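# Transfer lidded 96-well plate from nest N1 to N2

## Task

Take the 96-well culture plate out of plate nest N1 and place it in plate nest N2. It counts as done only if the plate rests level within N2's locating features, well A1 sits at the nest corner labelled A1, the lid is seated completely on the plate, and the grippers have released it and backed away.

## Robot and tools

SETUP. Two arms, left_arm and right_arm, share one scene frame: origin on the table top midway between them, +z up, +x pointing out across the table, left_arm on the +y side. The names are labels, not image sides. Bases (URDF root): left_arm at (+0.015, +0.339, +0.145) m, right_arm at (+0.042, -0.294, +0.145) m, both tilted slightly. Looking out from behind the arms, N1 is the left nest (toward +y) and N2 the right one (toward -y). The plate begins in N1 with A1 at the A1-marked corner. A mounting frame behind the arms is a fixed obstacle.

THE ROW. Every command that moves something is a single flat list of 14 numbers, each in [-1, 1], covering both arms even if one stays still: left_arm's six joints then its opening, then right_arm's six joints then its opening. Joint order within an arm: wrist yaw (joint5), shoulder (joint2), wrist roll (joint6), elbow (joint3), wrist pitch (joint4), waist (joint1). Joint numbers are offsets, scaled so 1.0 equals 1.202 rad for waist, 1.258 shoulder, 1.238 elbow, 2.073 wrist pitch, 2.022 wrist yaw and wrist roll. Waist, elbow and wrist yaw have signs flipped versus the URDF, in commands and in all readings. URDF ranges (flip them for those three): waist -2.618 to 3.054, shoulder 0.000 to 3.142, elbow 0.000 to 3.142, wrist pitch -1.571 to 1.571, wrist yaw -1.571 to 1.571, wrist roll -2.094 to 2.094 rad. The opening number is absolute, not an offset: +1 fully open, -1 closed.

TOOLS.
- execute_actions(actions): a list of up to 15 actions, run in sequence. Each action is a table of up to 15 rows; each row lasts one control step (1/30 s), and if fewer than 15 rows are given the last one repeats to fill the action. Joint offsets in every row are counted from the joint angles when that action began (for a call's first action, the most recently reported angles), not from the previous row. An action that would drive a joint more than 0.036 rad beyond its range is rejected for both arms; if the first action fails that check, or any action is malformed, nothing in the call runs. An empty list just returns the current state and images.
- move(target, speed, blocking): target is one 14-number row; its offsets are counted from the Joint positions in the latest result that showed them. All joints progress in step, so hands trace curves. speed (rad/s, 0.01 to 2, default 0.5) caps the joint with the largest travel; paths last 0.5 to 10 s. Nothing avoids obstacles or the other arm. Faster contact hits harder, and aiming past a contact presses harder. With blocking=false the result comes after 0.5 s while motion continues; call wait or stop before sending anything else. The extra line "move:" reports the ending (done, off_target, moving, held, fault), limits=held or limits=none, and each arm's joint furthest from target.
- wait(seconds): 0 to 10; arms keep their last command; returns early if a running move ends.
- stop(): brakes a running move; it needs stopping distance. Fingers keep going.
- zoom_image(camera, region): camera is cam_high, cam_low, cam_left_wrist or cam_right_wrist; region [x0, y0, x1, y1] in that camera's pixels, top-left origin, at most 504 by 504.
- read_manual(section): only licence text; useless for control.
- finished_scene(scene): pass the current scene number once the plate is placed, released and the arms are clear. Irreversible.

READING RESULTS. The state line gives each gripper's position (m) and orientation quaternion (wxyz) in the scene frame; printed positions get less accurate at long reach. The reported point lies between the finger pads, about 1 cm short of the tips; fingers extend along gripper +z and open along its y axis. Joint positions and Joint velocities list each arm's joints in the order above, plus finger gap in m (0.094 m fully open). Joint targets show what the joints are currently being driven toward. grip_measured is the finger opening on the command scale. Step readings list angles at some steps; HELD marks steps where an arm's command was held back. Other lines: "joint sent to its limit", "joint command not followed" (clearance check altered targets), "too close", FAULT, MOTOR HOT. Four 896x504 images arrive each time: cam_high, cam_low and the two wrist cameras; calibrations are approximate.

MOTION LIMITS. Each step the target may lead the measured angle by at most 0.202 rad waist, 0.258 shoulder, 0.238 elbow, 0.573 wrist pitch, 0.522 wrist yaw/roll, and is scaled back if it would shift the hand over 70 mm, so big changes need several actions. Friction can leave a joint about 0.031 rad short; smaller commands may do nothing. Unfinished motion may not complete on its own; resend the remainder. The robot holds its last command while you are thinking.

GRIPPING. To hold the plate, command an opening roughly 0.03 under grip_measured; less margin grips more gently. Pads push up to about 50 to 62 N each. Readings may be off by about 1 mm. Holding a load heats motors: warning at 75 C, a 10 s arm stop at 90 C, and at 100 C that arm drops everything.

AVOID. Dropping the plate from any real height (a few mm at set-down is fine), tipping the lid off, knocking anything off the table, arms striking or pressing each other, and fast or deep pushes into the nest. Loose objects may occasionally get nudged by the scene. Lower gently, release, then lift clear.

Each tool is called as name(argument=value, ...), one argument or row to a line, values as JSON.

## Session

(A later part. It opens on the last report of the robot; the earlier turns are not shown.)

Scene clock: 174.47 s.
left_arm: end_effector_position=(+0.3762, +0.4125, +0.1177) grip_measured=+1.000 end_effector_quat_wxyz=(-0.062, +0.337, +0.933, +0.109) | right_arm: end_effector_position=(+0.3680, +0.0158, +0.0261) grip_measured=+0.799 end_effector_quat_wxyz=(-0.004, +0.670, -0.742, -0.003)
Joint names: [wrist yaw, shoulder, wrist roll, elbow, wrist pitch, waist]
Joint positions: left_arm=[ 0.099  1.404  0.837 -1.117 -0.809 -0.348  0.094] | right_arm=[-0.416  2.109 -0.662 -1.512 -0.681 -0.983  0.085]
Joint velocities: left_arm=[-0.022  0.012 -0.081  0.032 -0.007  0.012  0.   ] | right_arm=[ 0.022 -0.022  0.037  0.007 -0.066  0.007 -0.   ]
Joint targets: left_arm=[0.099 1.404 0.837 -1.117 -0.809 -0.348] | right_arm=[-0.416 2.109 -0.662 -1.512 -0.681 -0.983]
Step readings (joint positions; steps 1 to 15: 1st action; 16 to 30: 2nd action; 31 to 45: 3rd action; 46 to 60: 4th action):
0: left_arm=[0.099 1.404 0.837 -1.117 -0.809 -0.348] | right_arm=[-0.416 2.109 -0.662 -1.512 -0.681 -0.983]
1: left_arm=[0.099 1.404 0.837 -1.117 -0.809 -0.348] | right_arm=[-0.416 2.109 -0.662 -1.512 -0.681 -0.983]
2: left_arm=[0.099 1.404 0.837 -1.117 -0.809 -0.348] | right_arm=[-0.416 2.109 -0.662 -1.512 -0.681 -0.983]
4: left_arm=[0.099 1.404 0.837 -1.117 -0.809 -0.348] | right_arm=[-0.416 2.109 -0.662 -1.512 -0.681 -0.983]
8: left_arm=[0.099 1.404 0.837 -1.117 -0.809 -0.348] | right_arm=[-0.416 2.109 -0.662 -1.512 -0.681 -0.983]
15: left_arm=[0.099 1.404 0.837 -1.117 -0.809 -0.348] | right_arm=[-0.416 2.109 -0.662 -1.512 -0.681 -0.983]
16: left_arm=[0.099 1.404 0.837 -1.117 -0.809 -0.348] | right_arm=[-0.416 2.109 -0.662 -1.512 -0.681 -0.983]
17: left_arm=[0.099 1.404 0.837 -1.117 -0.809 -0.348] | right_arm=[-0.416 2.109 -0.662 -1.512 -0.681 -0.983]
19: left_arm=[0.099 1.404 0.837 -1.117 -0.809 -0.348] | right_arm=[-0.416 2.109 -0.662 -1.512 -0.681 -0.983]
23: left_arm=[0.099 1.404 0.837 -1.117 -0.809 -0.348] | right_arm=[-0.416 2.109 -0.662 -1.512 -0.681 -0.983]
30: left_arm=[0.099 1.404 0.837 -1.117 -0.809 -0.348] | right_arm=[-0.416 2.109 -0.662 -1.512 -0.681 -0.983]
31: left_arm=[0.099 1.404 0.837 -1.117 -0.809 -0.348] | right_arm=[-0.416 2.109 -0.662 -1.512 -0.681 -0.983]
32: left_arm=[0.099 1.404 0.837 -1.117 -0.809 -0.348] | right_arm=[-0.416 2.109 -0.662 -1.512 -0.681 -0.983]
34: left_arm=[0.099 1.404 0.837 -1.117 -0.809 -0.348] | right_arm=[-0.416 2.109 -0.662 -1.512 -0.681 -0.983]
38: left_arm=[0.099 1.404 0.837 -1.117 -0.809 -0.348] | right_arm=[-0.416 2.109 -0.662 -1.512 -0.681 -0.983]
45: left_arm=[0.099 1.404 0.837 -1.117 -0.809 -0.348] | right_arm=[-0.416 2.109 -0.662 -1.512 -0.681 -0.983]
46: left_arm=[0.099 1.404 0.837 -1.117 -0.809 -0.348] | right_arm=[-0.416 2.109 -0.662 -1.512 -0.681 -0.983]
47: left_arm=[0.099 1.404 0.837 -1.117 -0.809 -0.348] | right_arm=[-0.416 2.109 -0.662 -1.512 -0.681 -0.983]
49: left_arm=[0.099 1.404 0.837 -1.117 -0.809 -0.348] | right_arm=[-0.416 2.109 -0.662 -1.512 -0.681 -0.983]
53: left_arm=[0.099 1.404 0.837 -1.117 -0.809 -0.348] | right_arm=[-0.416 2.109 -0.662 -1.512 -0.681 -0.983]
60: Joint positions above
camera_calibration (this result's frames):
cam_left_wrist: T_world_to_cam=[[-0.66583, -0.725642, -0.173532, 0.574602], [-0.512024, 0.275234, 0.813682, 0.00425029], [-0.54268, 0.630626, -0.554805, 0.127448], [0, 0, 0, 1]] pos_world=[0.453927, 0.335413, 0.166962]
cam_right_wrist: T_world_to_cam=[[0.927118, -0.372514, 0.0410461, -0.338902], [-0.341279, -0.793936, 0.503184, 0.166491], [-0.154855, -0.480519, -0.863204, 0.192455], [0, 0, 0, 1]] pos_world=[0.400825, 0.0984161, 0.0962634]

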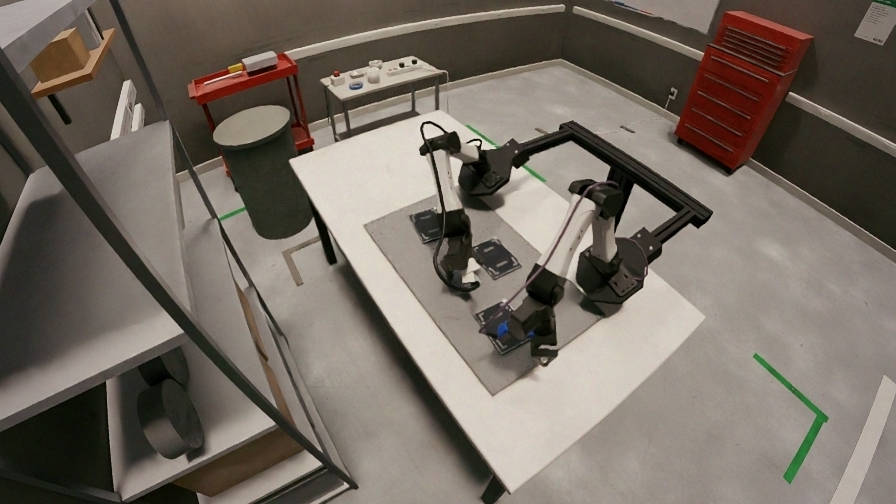

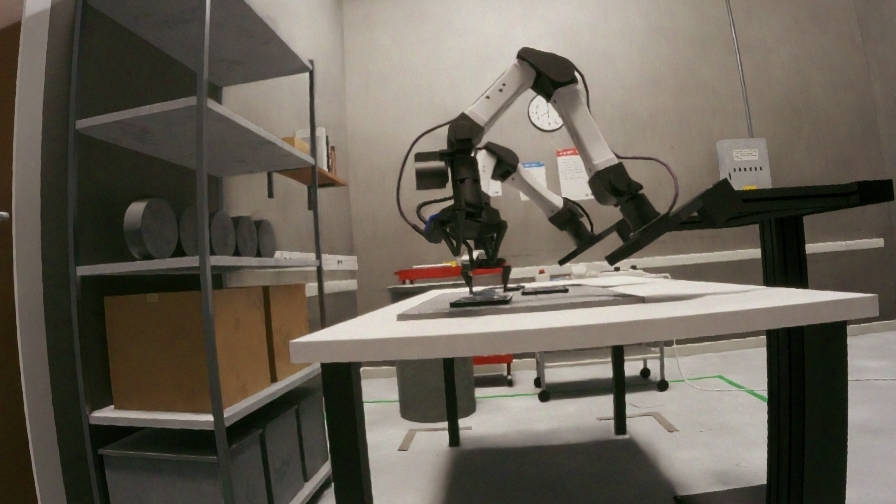

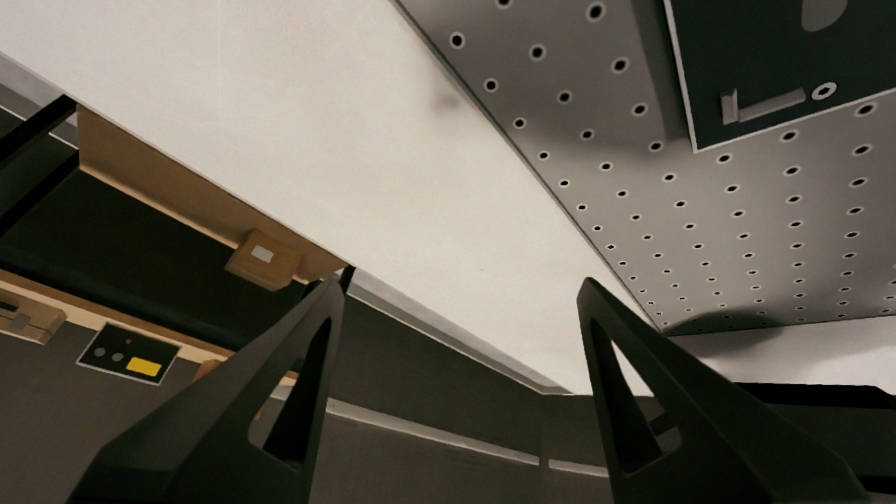

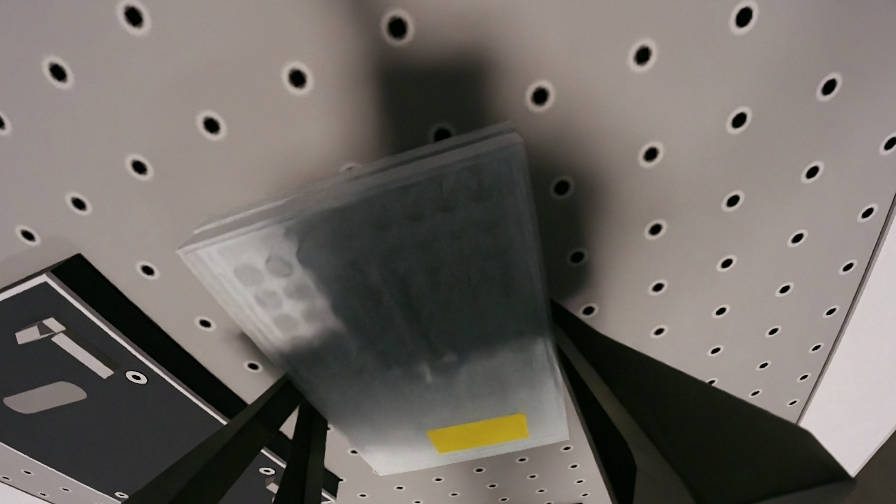

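move(
  target=[0,0,0,0,0,0,1, 0,-0.125,0,-0.09,-0.125,0,0.765],
  speed=0.25,
)

Scene clock: 180.23 s.
left_arm: end_effector_position=(+0.3762, +0.4125, +0.1177) grip_measured=+1.000 end_effector_quat_wxyz=(-0.062, +0.337, +0.933, +0.109) | right_arm: end_effector_position=(+0.3888, -0.0063, +0.0936) grip_measured=+0.799 end_effector_quat_wxyz=(+0.004, +0.673, -0.740, -0.002)
Joint names: [wrist yaw, shoulder, wrist roll, elbow, wrist pitch, waist]
Joint positions: left_arm=[ 0.099  1.404  0.837 -1.117 -0.809 -0.348  0.094] | right_arm=[-0.416  1.971 -0.662 -1.601 -0.924 -0.983  0.085]
Joint velocities: left_arm=[-0.022 -0.012 -0.022 -0.002  0.037  0.002  0.   ] | right_arm=[-0.066  0.012  0.081 -0.002 -0.007 -0.012 -0.   ]
Joint targets: left_arm=[0.099 1.404 0.837 -1.117 -0.809 -0.348] | right_arm=[-0.416 1.951 -0.662 -1.623 -0.940 -0.983]
move: off_target (right_arm); limits=none; left_arm: farthest joint: the waist, 0.000 radians from its target (0.000 radians at the start); right_arm: farthest joint: the elbow, 0.023 radians from its target (0.112 radians at the start)
camera_calibration (this result's frames):
cam_left_wrist: T_world_to_cam=[[-0.66583, -0.725642, -0.173532, 0.574602], [-0.512024, 0.275234, 0.813682, 0.00425029], [-0.54268, 0.630626, -0.554805, 0.127448], [0, 0, 0, 1]] pos_world=[0.453927, 0.335413, 0.166962]
cam_right_wrist: T_world_to_cam=[[0.930056, -0.365714, 0.0353407, -0.369726], [-0.330462, -0.79059, 0.515522, 0.116778], [-0.160594, -0.491143, -0.856147, 0.244852], [0, 0, 0, 1]] pos_world=[0.421779, 0.0773665, 0.162494]

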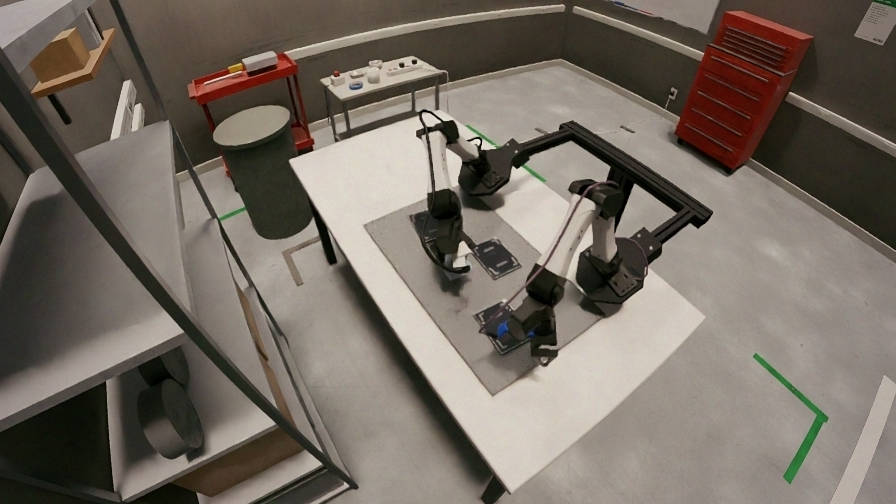

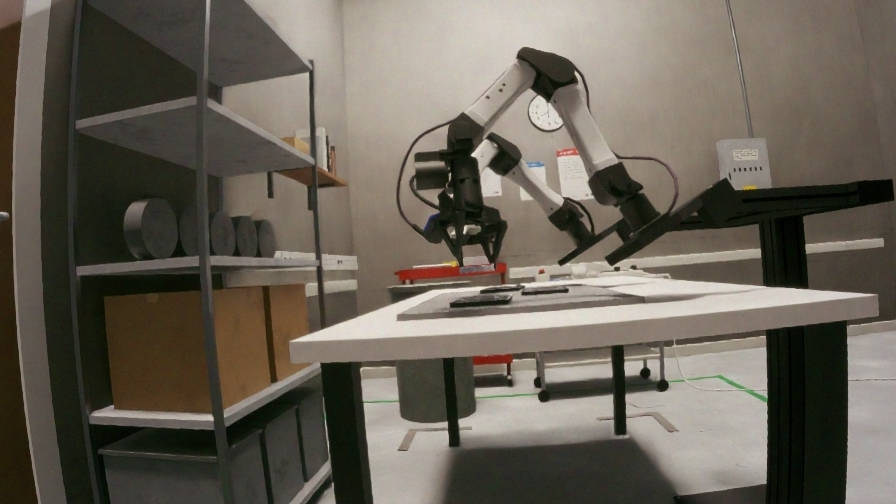

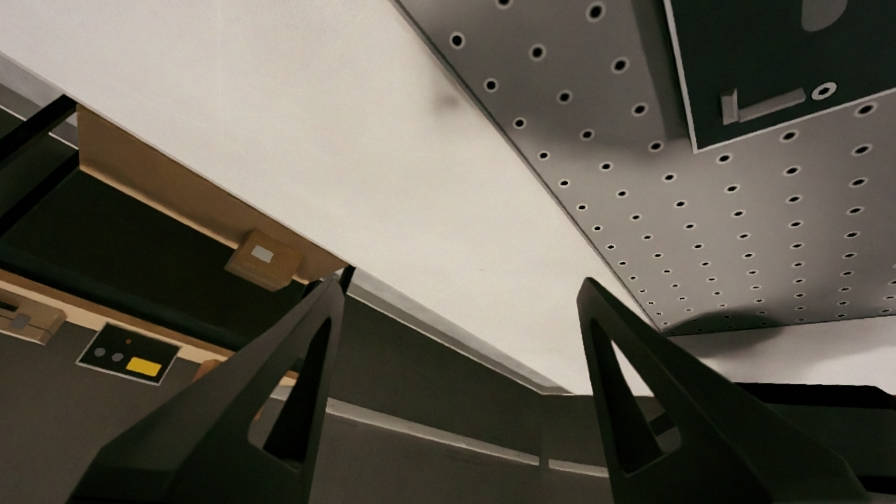

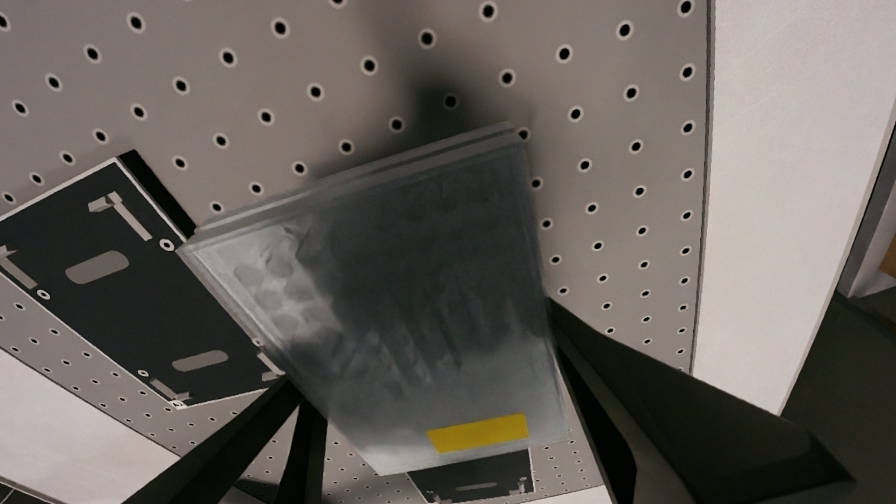

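move(
  target=[0,0,0,0,0,0,1, 0.135,-0.607,-0.322,0.70,0.16,0.598,0.765],
  speed=0.4,
)

Scene clock: 189.40 s.
left_arm: end_effector_position=(+0.3762, +0.4125, +0.1177) grip_measured=+1.000 end_effector_quat_wxyz=(-0.062, +0.337, +0.933, +0.109) | right_arm: end_effector_position=(+0.3401, -0.2741, +0.0834) grip_measured=+0.799 end_effector_quat_wxyz=(+0.002, +0.654, -0.757, +0.005)
Joint names: [wrist yaw, shoulder, wrist roll, elbow, wrist pitch, waist]
Joint positions: left_arm=[ 0.099  1.404  0.837 -1.117 -0.809 -0.348  0.094] | right_arm=[-0.153  1.23  -1.301 -0.753 -0.607 -0.272  0.085]
Joint velocities: left_arm=[ 0.007 -0.002 -0.037  0.002 -0.022 -0.007  0.   ] | right_arm=[-0.007  0.002 -0.037  0.017 -0.007 -0.002 -0.   ]
Joint targets: left_arm=[0.099 1.404 0.837 -1.117 -0.809 -0.348] | right_arm=[-0.143 1.207 -1.313 -0.734 -0.592 -0.265]
move: off_target (right_arm); limits=none; left_arm: farthest joint: the waist, 0.000 radians from its target (0.000 radians at the start); right_arm: farthest joint: the shoulder, 0.023 radians from its target (0.764 radians at the start)
camera_calibration (this result's frames):
cam_left_wrist: T_world_to_cam=[[-0.66583, -0.725642, -0.173532, 0.574602], [-0.512024, 0.275234, 0.813682, 0.00425029], [-0.54268, 0.630626, -0.554805, 0.127448], [0, 0, 0, 1]] pos_world=[0.453927, 0.335413, 0.166962]
cam_right_wrist: T_world_to_cam=[[0.90997, -0.411755, 0.0491115, -0.428948], [-0.375688, -0.768484, 0.517968, -0.0845536], [-0.175534, -0.489786, -0.853989, 0.102095], [0, 0, 0, 1]] pos_world=[0.376485, -0.191595, 0.15205]

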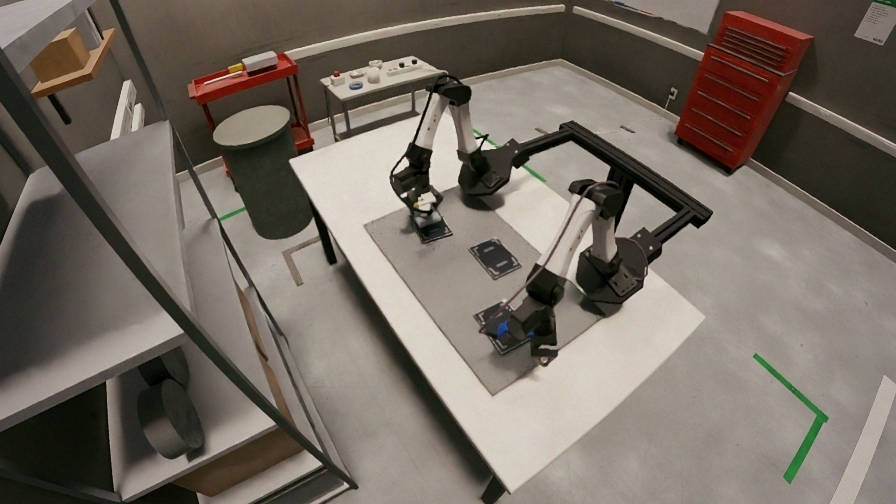

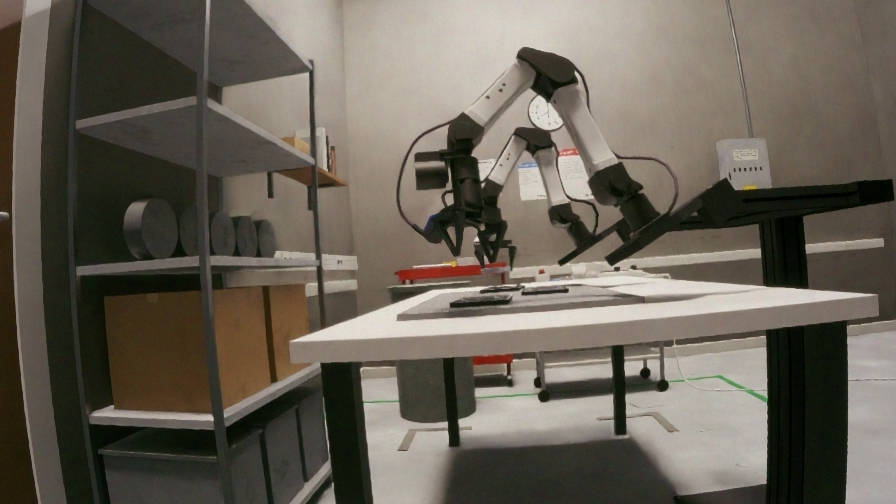

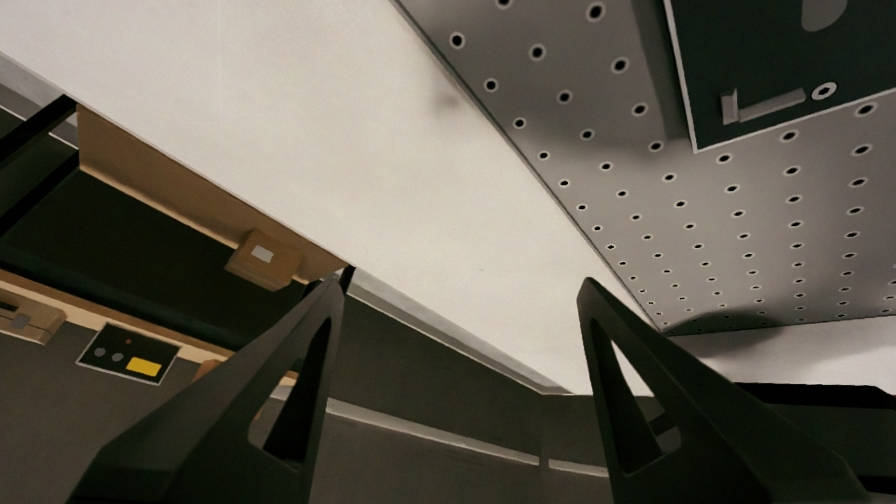

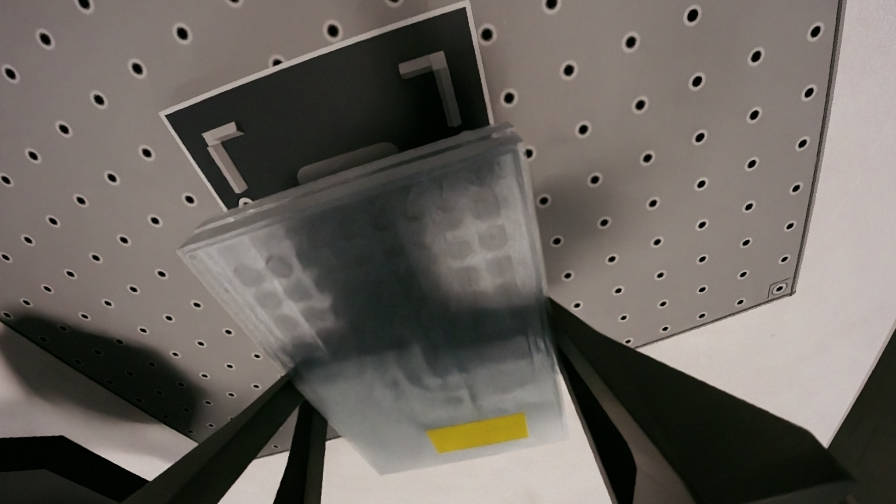

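zoom_image(
  camera="cam_right_wrist",
  region=[160,30,540,270],
)

Region (160, 30, 540, 270) of cam_right_wrist's 896x504 image, scaled by 1.326, with more detail than that image has; it fills the top 318 rows of this view, and the rest is white.

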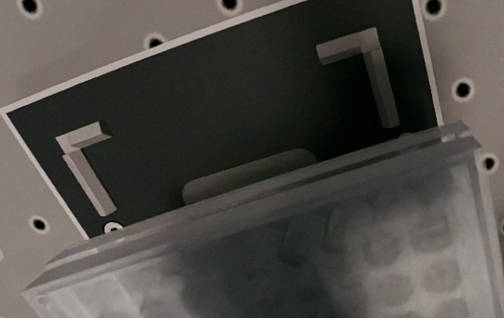

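move(
  target=[0,0,0,0,0,0,1, -0.017,0.072,0.044,0.074,0.074,-0.061,0.765],
  speed=0.15,
)

zoom_image(
  camera="cam_right_wrist",
  region=[120,30,600,300],
)

Scene clock: 216.57 s.
left_arm: end_effector_position=(+0.3762, +0.4125, +0.1177) grip_measured=+1.000 end_effector_quat_wxyz=(-0.062, +0.337, +0.933, +0.109) | right_arm: end_effector_position=(+0.3294, -0.2556, +0.0562) grip_measured=+0.799 end_effector_quat_wxyz=(+0.000, +0.647, -0.763, +0.001)
Joint names: [wrist yaw, shoulder, wrist roll, elbow, wrist pitch, waist]
Joint positions: left_arm=[ 0.099  1.404  0.837 -1.117 -0.809 -0.348  0.094] | right_arm=[-0.175  1.306 -1.224 -0.68  -0.469 -0.336  0.085]
Joint velocities: left_arm=[0.007 0.002 0.007 0.002 0.037 0.002 0.   ] | right_arm=[ 0.022 -0.017 -0.022  0.002  0.037 -0.002 -0.   ]
Joint targets: left_arm=[0.099 1.404 0.837 -1.117 -0.809 -0.348] | right_arm=[-0.188 1.321 -1.212 -0.661 -0.454 -0.345]
move: done; limits=none; left_arm: farthest joint: the waist, 0.000 radians from its target (0.000 radians at the start); right_arm: farthest joint: the elbow, 0.018 radians from its target (0.091 radians at the start)
camera_calibration (this result's frames):
cam_left_wrist: T_world_to_cam=[[-0.66583, -0.725642, -0.173532, 0.574602], [-0.512024, 0.275234, 0.813682, 0.00425029], [-0.54268, 0.630626, -0.554805, 0.127448], [0, 0, 0, 1]] pos_world=[0.453927, 0.335413, 0.166962]
cam_right_wrist: T_world_to_cam=[[0.902175, -0.429089, 0.0442966, -0.411833], [-0.389248, -0.765522, 0.512311, -0.0547558], [-0.185917, -0.479437, -0.857657, 0.092266], [0, 0, 0, 1]] pos_world=[0.367386, -0.174394, 0.125427]

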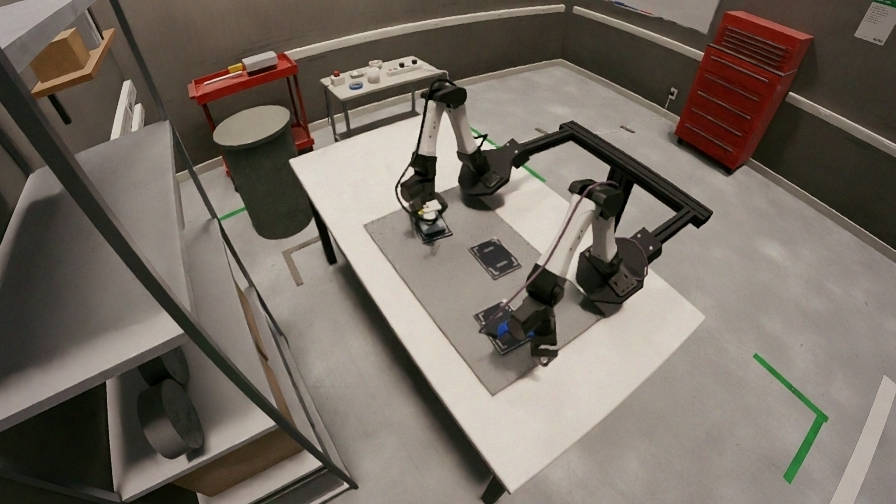

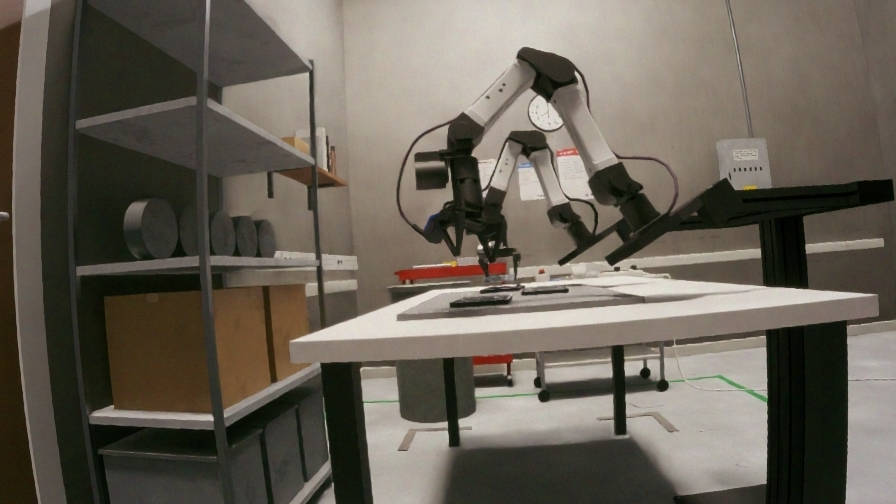

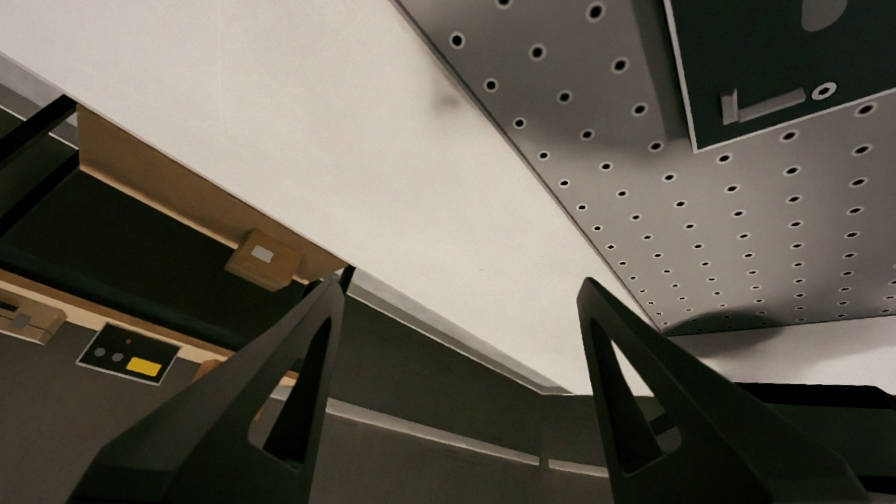

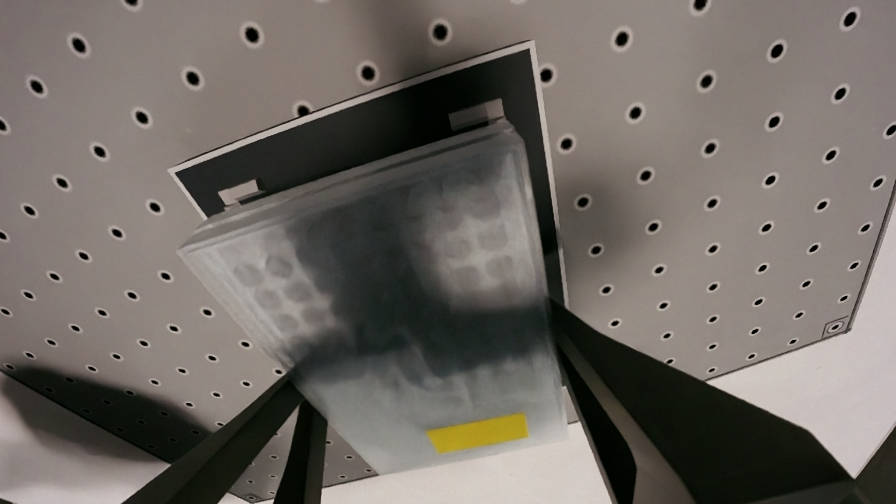

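Region (120, 30, 600, 300) of cam_right_wrist's 896x504 image, scaled by 1.050, with more detail than that image has; it fills the top 284 rows of this view, and the rest is white.

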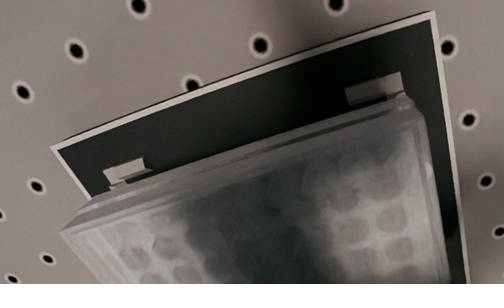

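move(
  target=[0,0,0,0,0,0,1, -0.006,0.038,0.006,0.032,0.033,-0.007,0.765],
  speed=0.06,
)

zoom_image(
  camera="cam_right_wrist",
  region=[120,30,600,300],
)

Scene clock: 230.37 s.
left_arm: end_effector_position=(+0.3762, +0.4125, +0.1177) grip_measured=+1.000 end_effector_quat_wxyz=(-0.062, +0.337, +0.933, +0.109) | right_arm: end_effector_position=(+0.3276, -0.2541, +0.0462) grip_measured=+0.799 end_effector_quat_wxyz=(-0.001, +0.647, -0.763, +0.001)
Joint names: [wrist yaw, shoulder, wrist roll, elbow, wrist pitch, waist]
Joint positions: left_arm=[ 0.099  1.404  0.837 -1.117 -0.809 -0.348  0.094] | right_arm=[-0.175  1.338 -1.224 -0.66  -0.415 -0.336  0.085]
Joint velocities: left_arm=[ 0.051 -0.002 -0.037  0.012  0.095  0.007  0.   ] | right_arm=[-0.051  0.012  0.081  0.002 -0.022 -0.002  0.   ]
Joint targets: left_arm=[0.099 1.404 0.837 -1.117 -0.809 -0.348] | right_arm=[-0.187 1.354 -1.212 -0.640 -0.400 -0.345]
move: done; limits=none; left_arm: farthest joint: the waist, 0.000 radians from its target (0.000 radians at the start); right_arm: farthest joint: the elbow, 0.020 radians from its target (0.039 radians at the start)
camera_calibration (this result's frames):
cam_left_wrist: T_world_to_cam=[[-0.66583, -0.725642, -0.173532, 0.574602], [-0.512024, 0.275234, 0.813682, 0.00425029], [-0.54268, 0.630626, -0.554805, 0.127448], [0, 0, 0, 1]] pos_world=[0.453927, 0.335413, 0.166962]
cam_right_wrist: T_world_to_cam=[[0.901787, -0.429745, 0.0458168, -0.409312], [-0.390738, -0.76542, 0.511328, -0.0486227], [-0.184672, -0.479012, -0.858163, 0.0837817], [0, 0, 0, 1]] pos_world=[0.365586, -0.172984, 0.115514]

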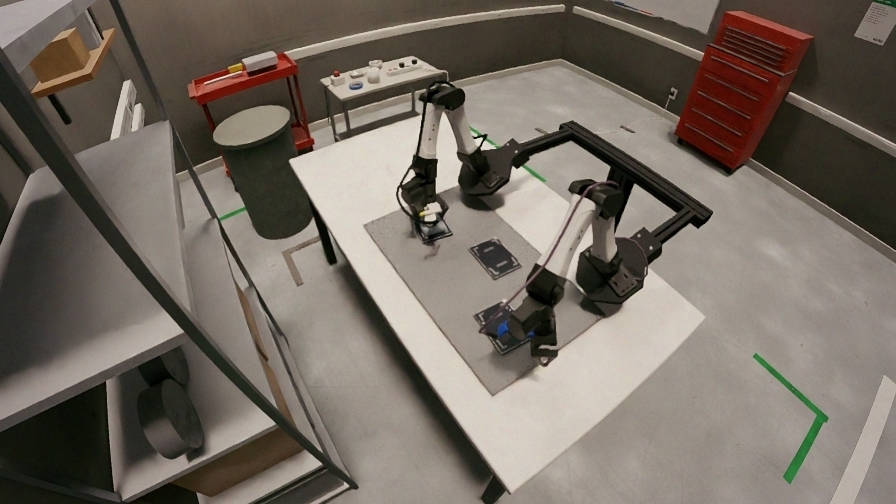

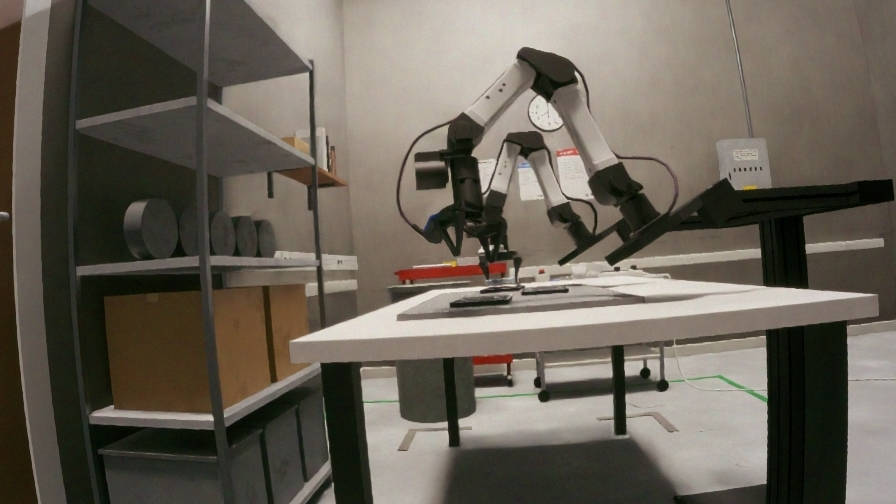

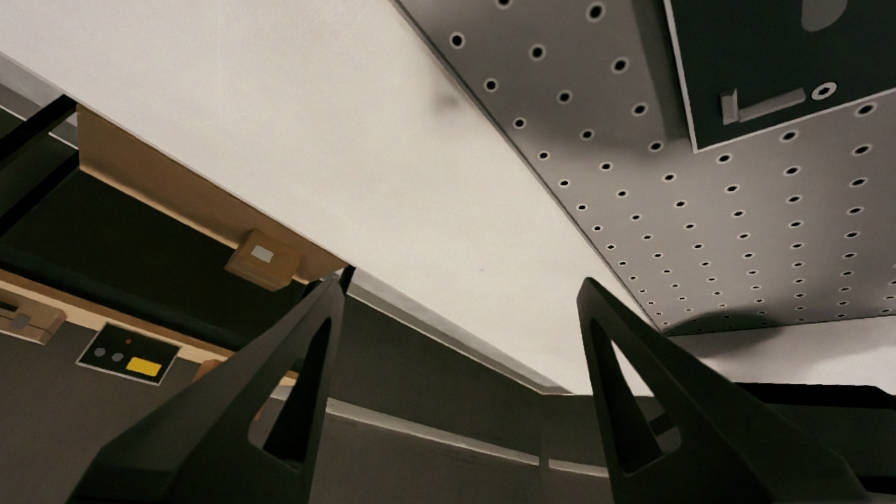

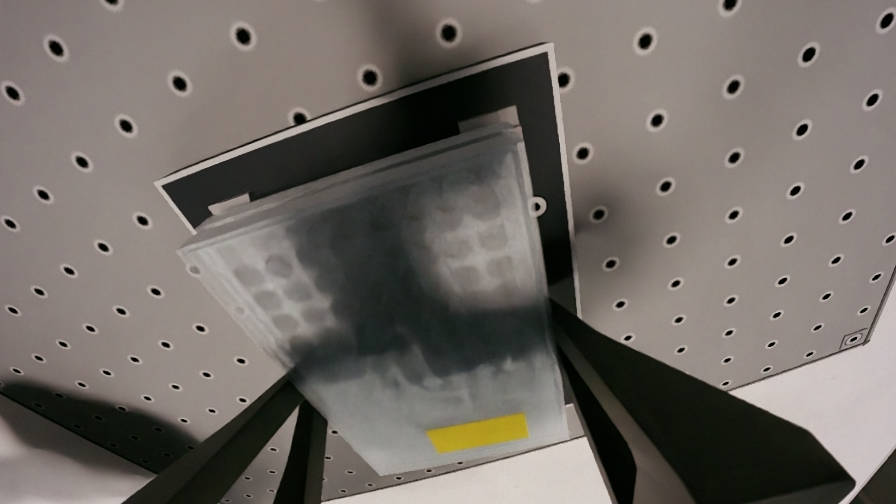

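Region (120, 30, 600, 300) of cam_right_wrist's 896x504 image, scaled by 1.050, with more detail than that image has; it fills the top 284 rows of this view, and the rest is white.

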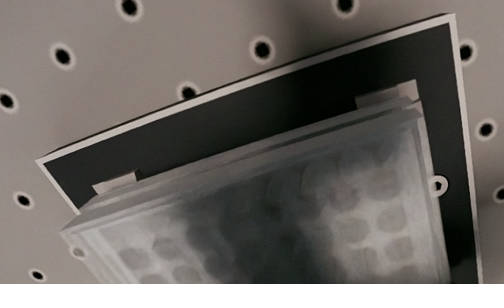

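move(
  target=[0,0,0,0,0,0,1, -0.006,0.012,0.006,0.016,0.007,0.016,0.765],
  speed=0.04,
)

zoom_image(
  camera="cam_right_wrist",
  region=[120,30,600,300],
)

Scene clock: 240.30 s.
left_arm: end_effector_position=(+0.3762, +0.4125, +0.1177) grip_measured=+1.000 end_effector_quat_wxyz=(-0.062, +0.337, +0.933, +0.109) | right_arm: end_effector_position=(+0.3281, -0.2576, +0.0458) grip_measured=+0.799 end_effector_quat_wxyz=(+0.001, +0.642, -0.766, +0.004)
Joint names: [wrist yaw, shoulder, wrist roll, elbow, wrist pitch, waist]
Joint positions: left_arm=[ 0.099  1.404  0.837 -1.117 -0.809 -0.348  0.094] | right_arm=[-0.175  1.338 -1.223 -0.66  -0.415 -0.325  0.085]
Joint velocities: left_arm=[ 0.022  0.002  0.066 -0.002  0.037  0.002  0.   ] | right_arm=[ 0.007 -0.017  0.007 -0.002 -0.081  0.007  0.   ]
Joint targets: left_arm=[0.099 1.404 0.837 -1.117 -0.809 -0.348] | right_arm=[-0.187 1.353 -1.212 -0.640 -0.400 -0.317]
move: done; limits=none; left_arm: farthest joint: the waist, 0.000 radians from its target (0.000 radians at the start); right_arm: farthest joint: the elbow, 0.020 radians from its target (0.020 radians at the start)
camera_calibration (this result's frames):
cam_left_wrist: T_world_to_cam=[[-0.66583, -0.725642, -0.173532, 0.574602], [-0.512024, 0.275234, 0.813682, 0.00425029], [-0.54268, 0.630626, -0.554805, 0.127448], [0, 0, 0, 1]] pos_world=[0.453927, 0.335413, 0.166962]
cam_right_wrist: T_world_to_cam=[[0.897087, -0.439235, 0.0480264, -0.412144], [-0.398835, -0.75817, 0.515858, -0.0465732], [-0.190171, -0.481924, -0.855327, 0.0827608], [0, 0, 0, 1]] pos_world=[0.366893, -0.176454, 0.114606]

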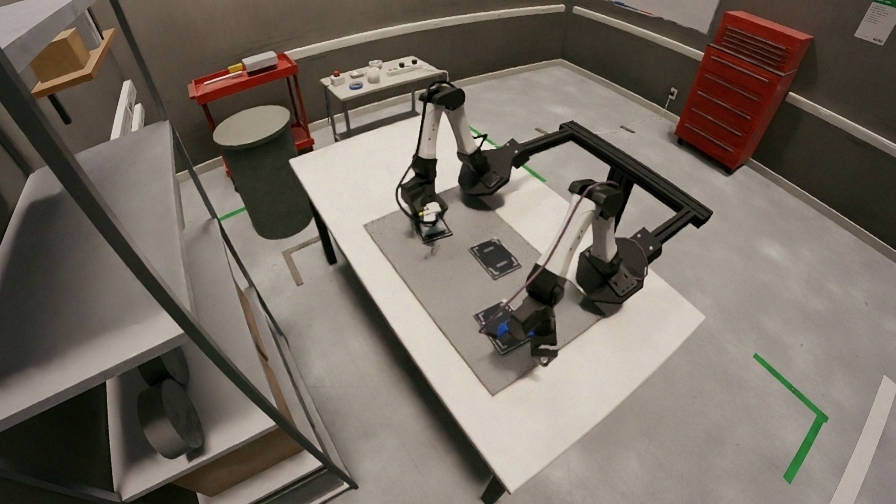

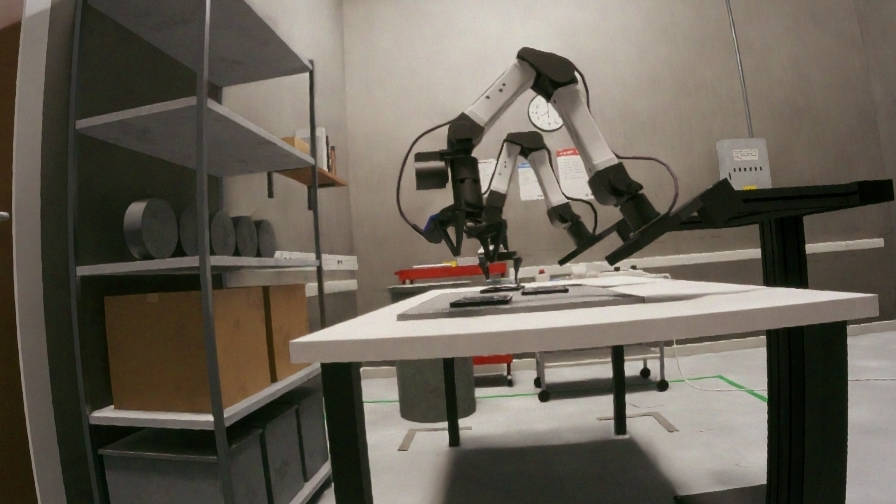

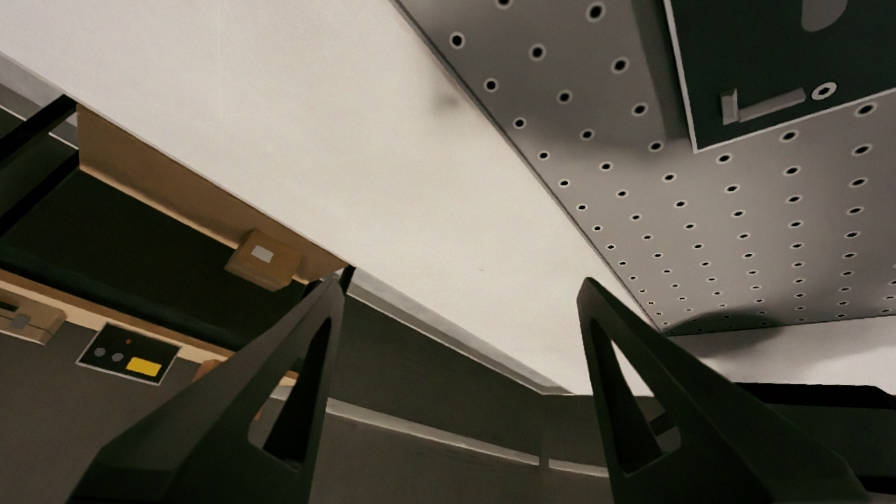

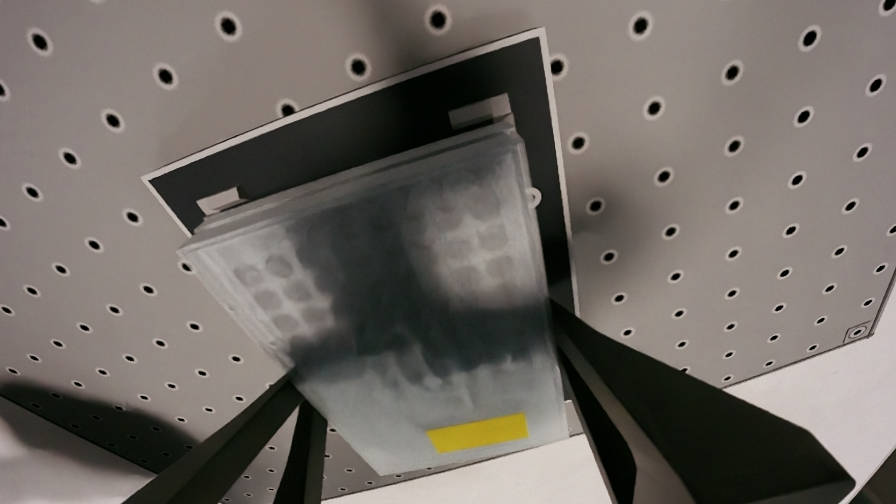

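Region (120, 30, 600, 300) of cam_right_wrist's 896x504 image, scaled by 1.050, with more detail than that image has; it fills the top 284 rows of this view, and the rest is white.

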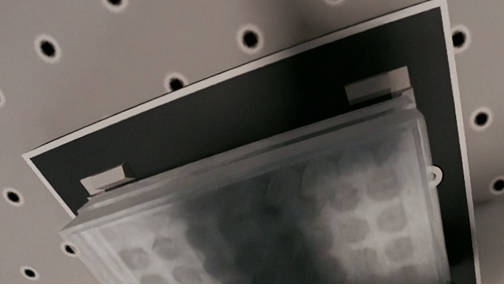

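move(
  target=[0,0,0,0,0,0,1, -0.006,0.012,0.006,0.026,0.007,0.006,0.765],
  speed=0.04,
)

zoom_image(
  camera="cam_right_wrist",
  region=[120,30,600,300],
)

Scene clock: 247.60 s.
left_arm: end_effector_position=(+0.3762, +0.4125, +0.1177) grip_measured=+1.000 end_effector_quat_wxyz=(-0.062, +0.337, +0.933, +0.109) | right_arm: end_effector_position=(+0.3232, -0.2581, +0.0439) grip_measured=+0.799 end_effector_quat_wxyz=(+0.005, +0.643, -0.766, +0.001)
Joint names: [wrist yaw, shoulder, wrist roll, elbow, wrist pitch, waist]
Joint positions: left_arm=[ 0.099  1.404  0.837 -1.117 -0.809 -0.348  0.094] | right_arm=[-0.175  1.338 -1.223 -0.647 -0.412 -0.325  0.085]
Joint velocities: left_arm=[-0.037 -0.007 -0.081  0.017 -0.022  0.002  0.   ] | right_arm=[ 0.007  0.002  0.022 -0.002 -0.007 -0.007  0.   ]
Joint targets: left_arm=[0.099 1.404 0.837 -1.117 -0.809 -0.348] | right_arm=[-0.187 1.353 -1.211 -0.628 -0.400 -0.318]
move: done; limits=none; left_arm: farthest joint: the waist, 0.000 radians from its target (0.000 radians at the start); right_arm: farthest joint: the elbow, 0.020 radians from its target (0.032 radians at the start)
camera_calibration (this result's frames):
cam_left_wrist: T_world_to_cam=[[-0.66583, -0.725642, -0.173532, 0.574602], [-0.512024, 0.275234, 0.813682, 0.00425029], [-0.54268, 0.630626, -0.554805, 0.127448], [0, 0, 0, 1]] pos_world=[0.453927, 0.335413, 0.166962]
cam_right_wrist: T_world_to_cam=[[0.898028, -0.438076, 0.0404219, -0.407618], [-0.393117, -0.757814, 0.520747, -0.0498893], [-0.197495, -0.483536, -0.852753, 0.081818], [0, 0, 0, 1]] pos_world=[0.362599, -0.176813, 0.112227]

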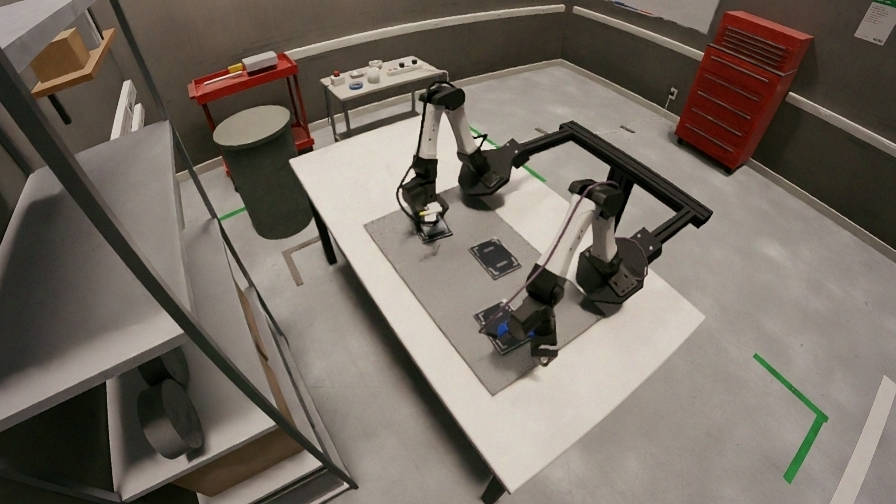

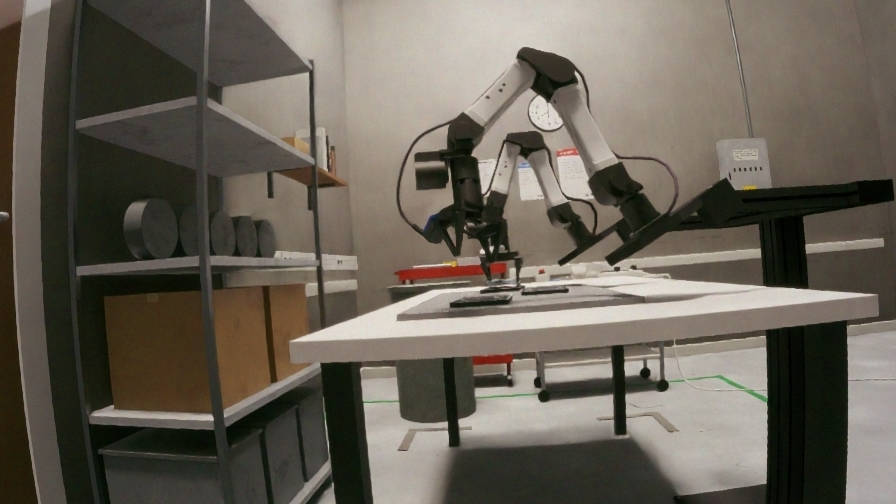

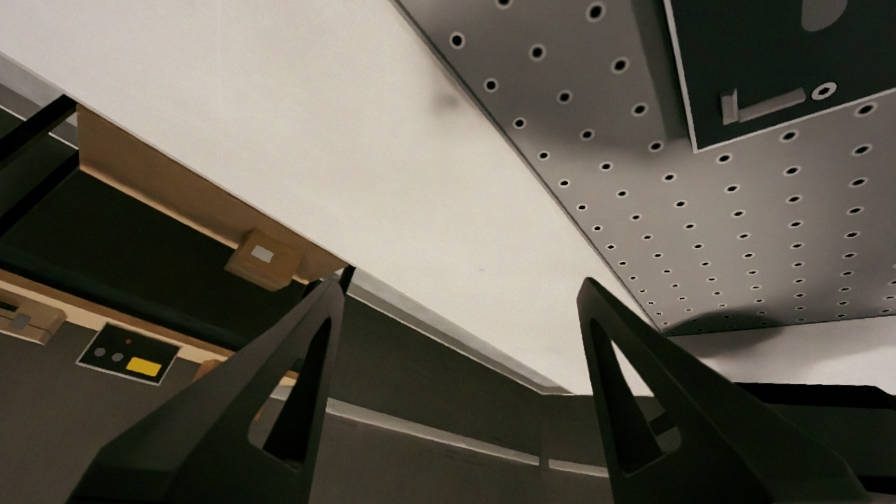

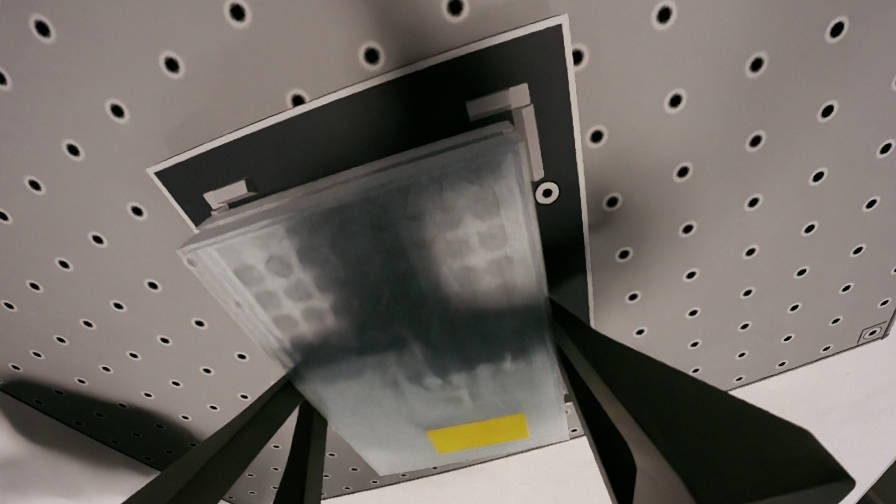

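Region (120, 30, 600, 300) of cam_right_wrist's 896x504 image, scaled by 1.050, with more detail than that image has; it fills the top 284 rows of this view, and the rest is white.

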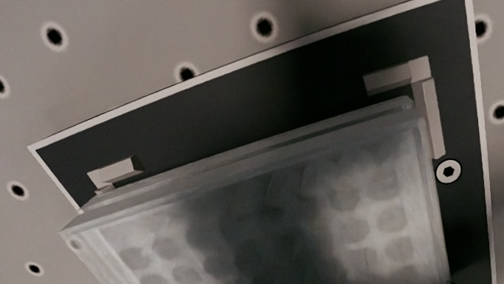

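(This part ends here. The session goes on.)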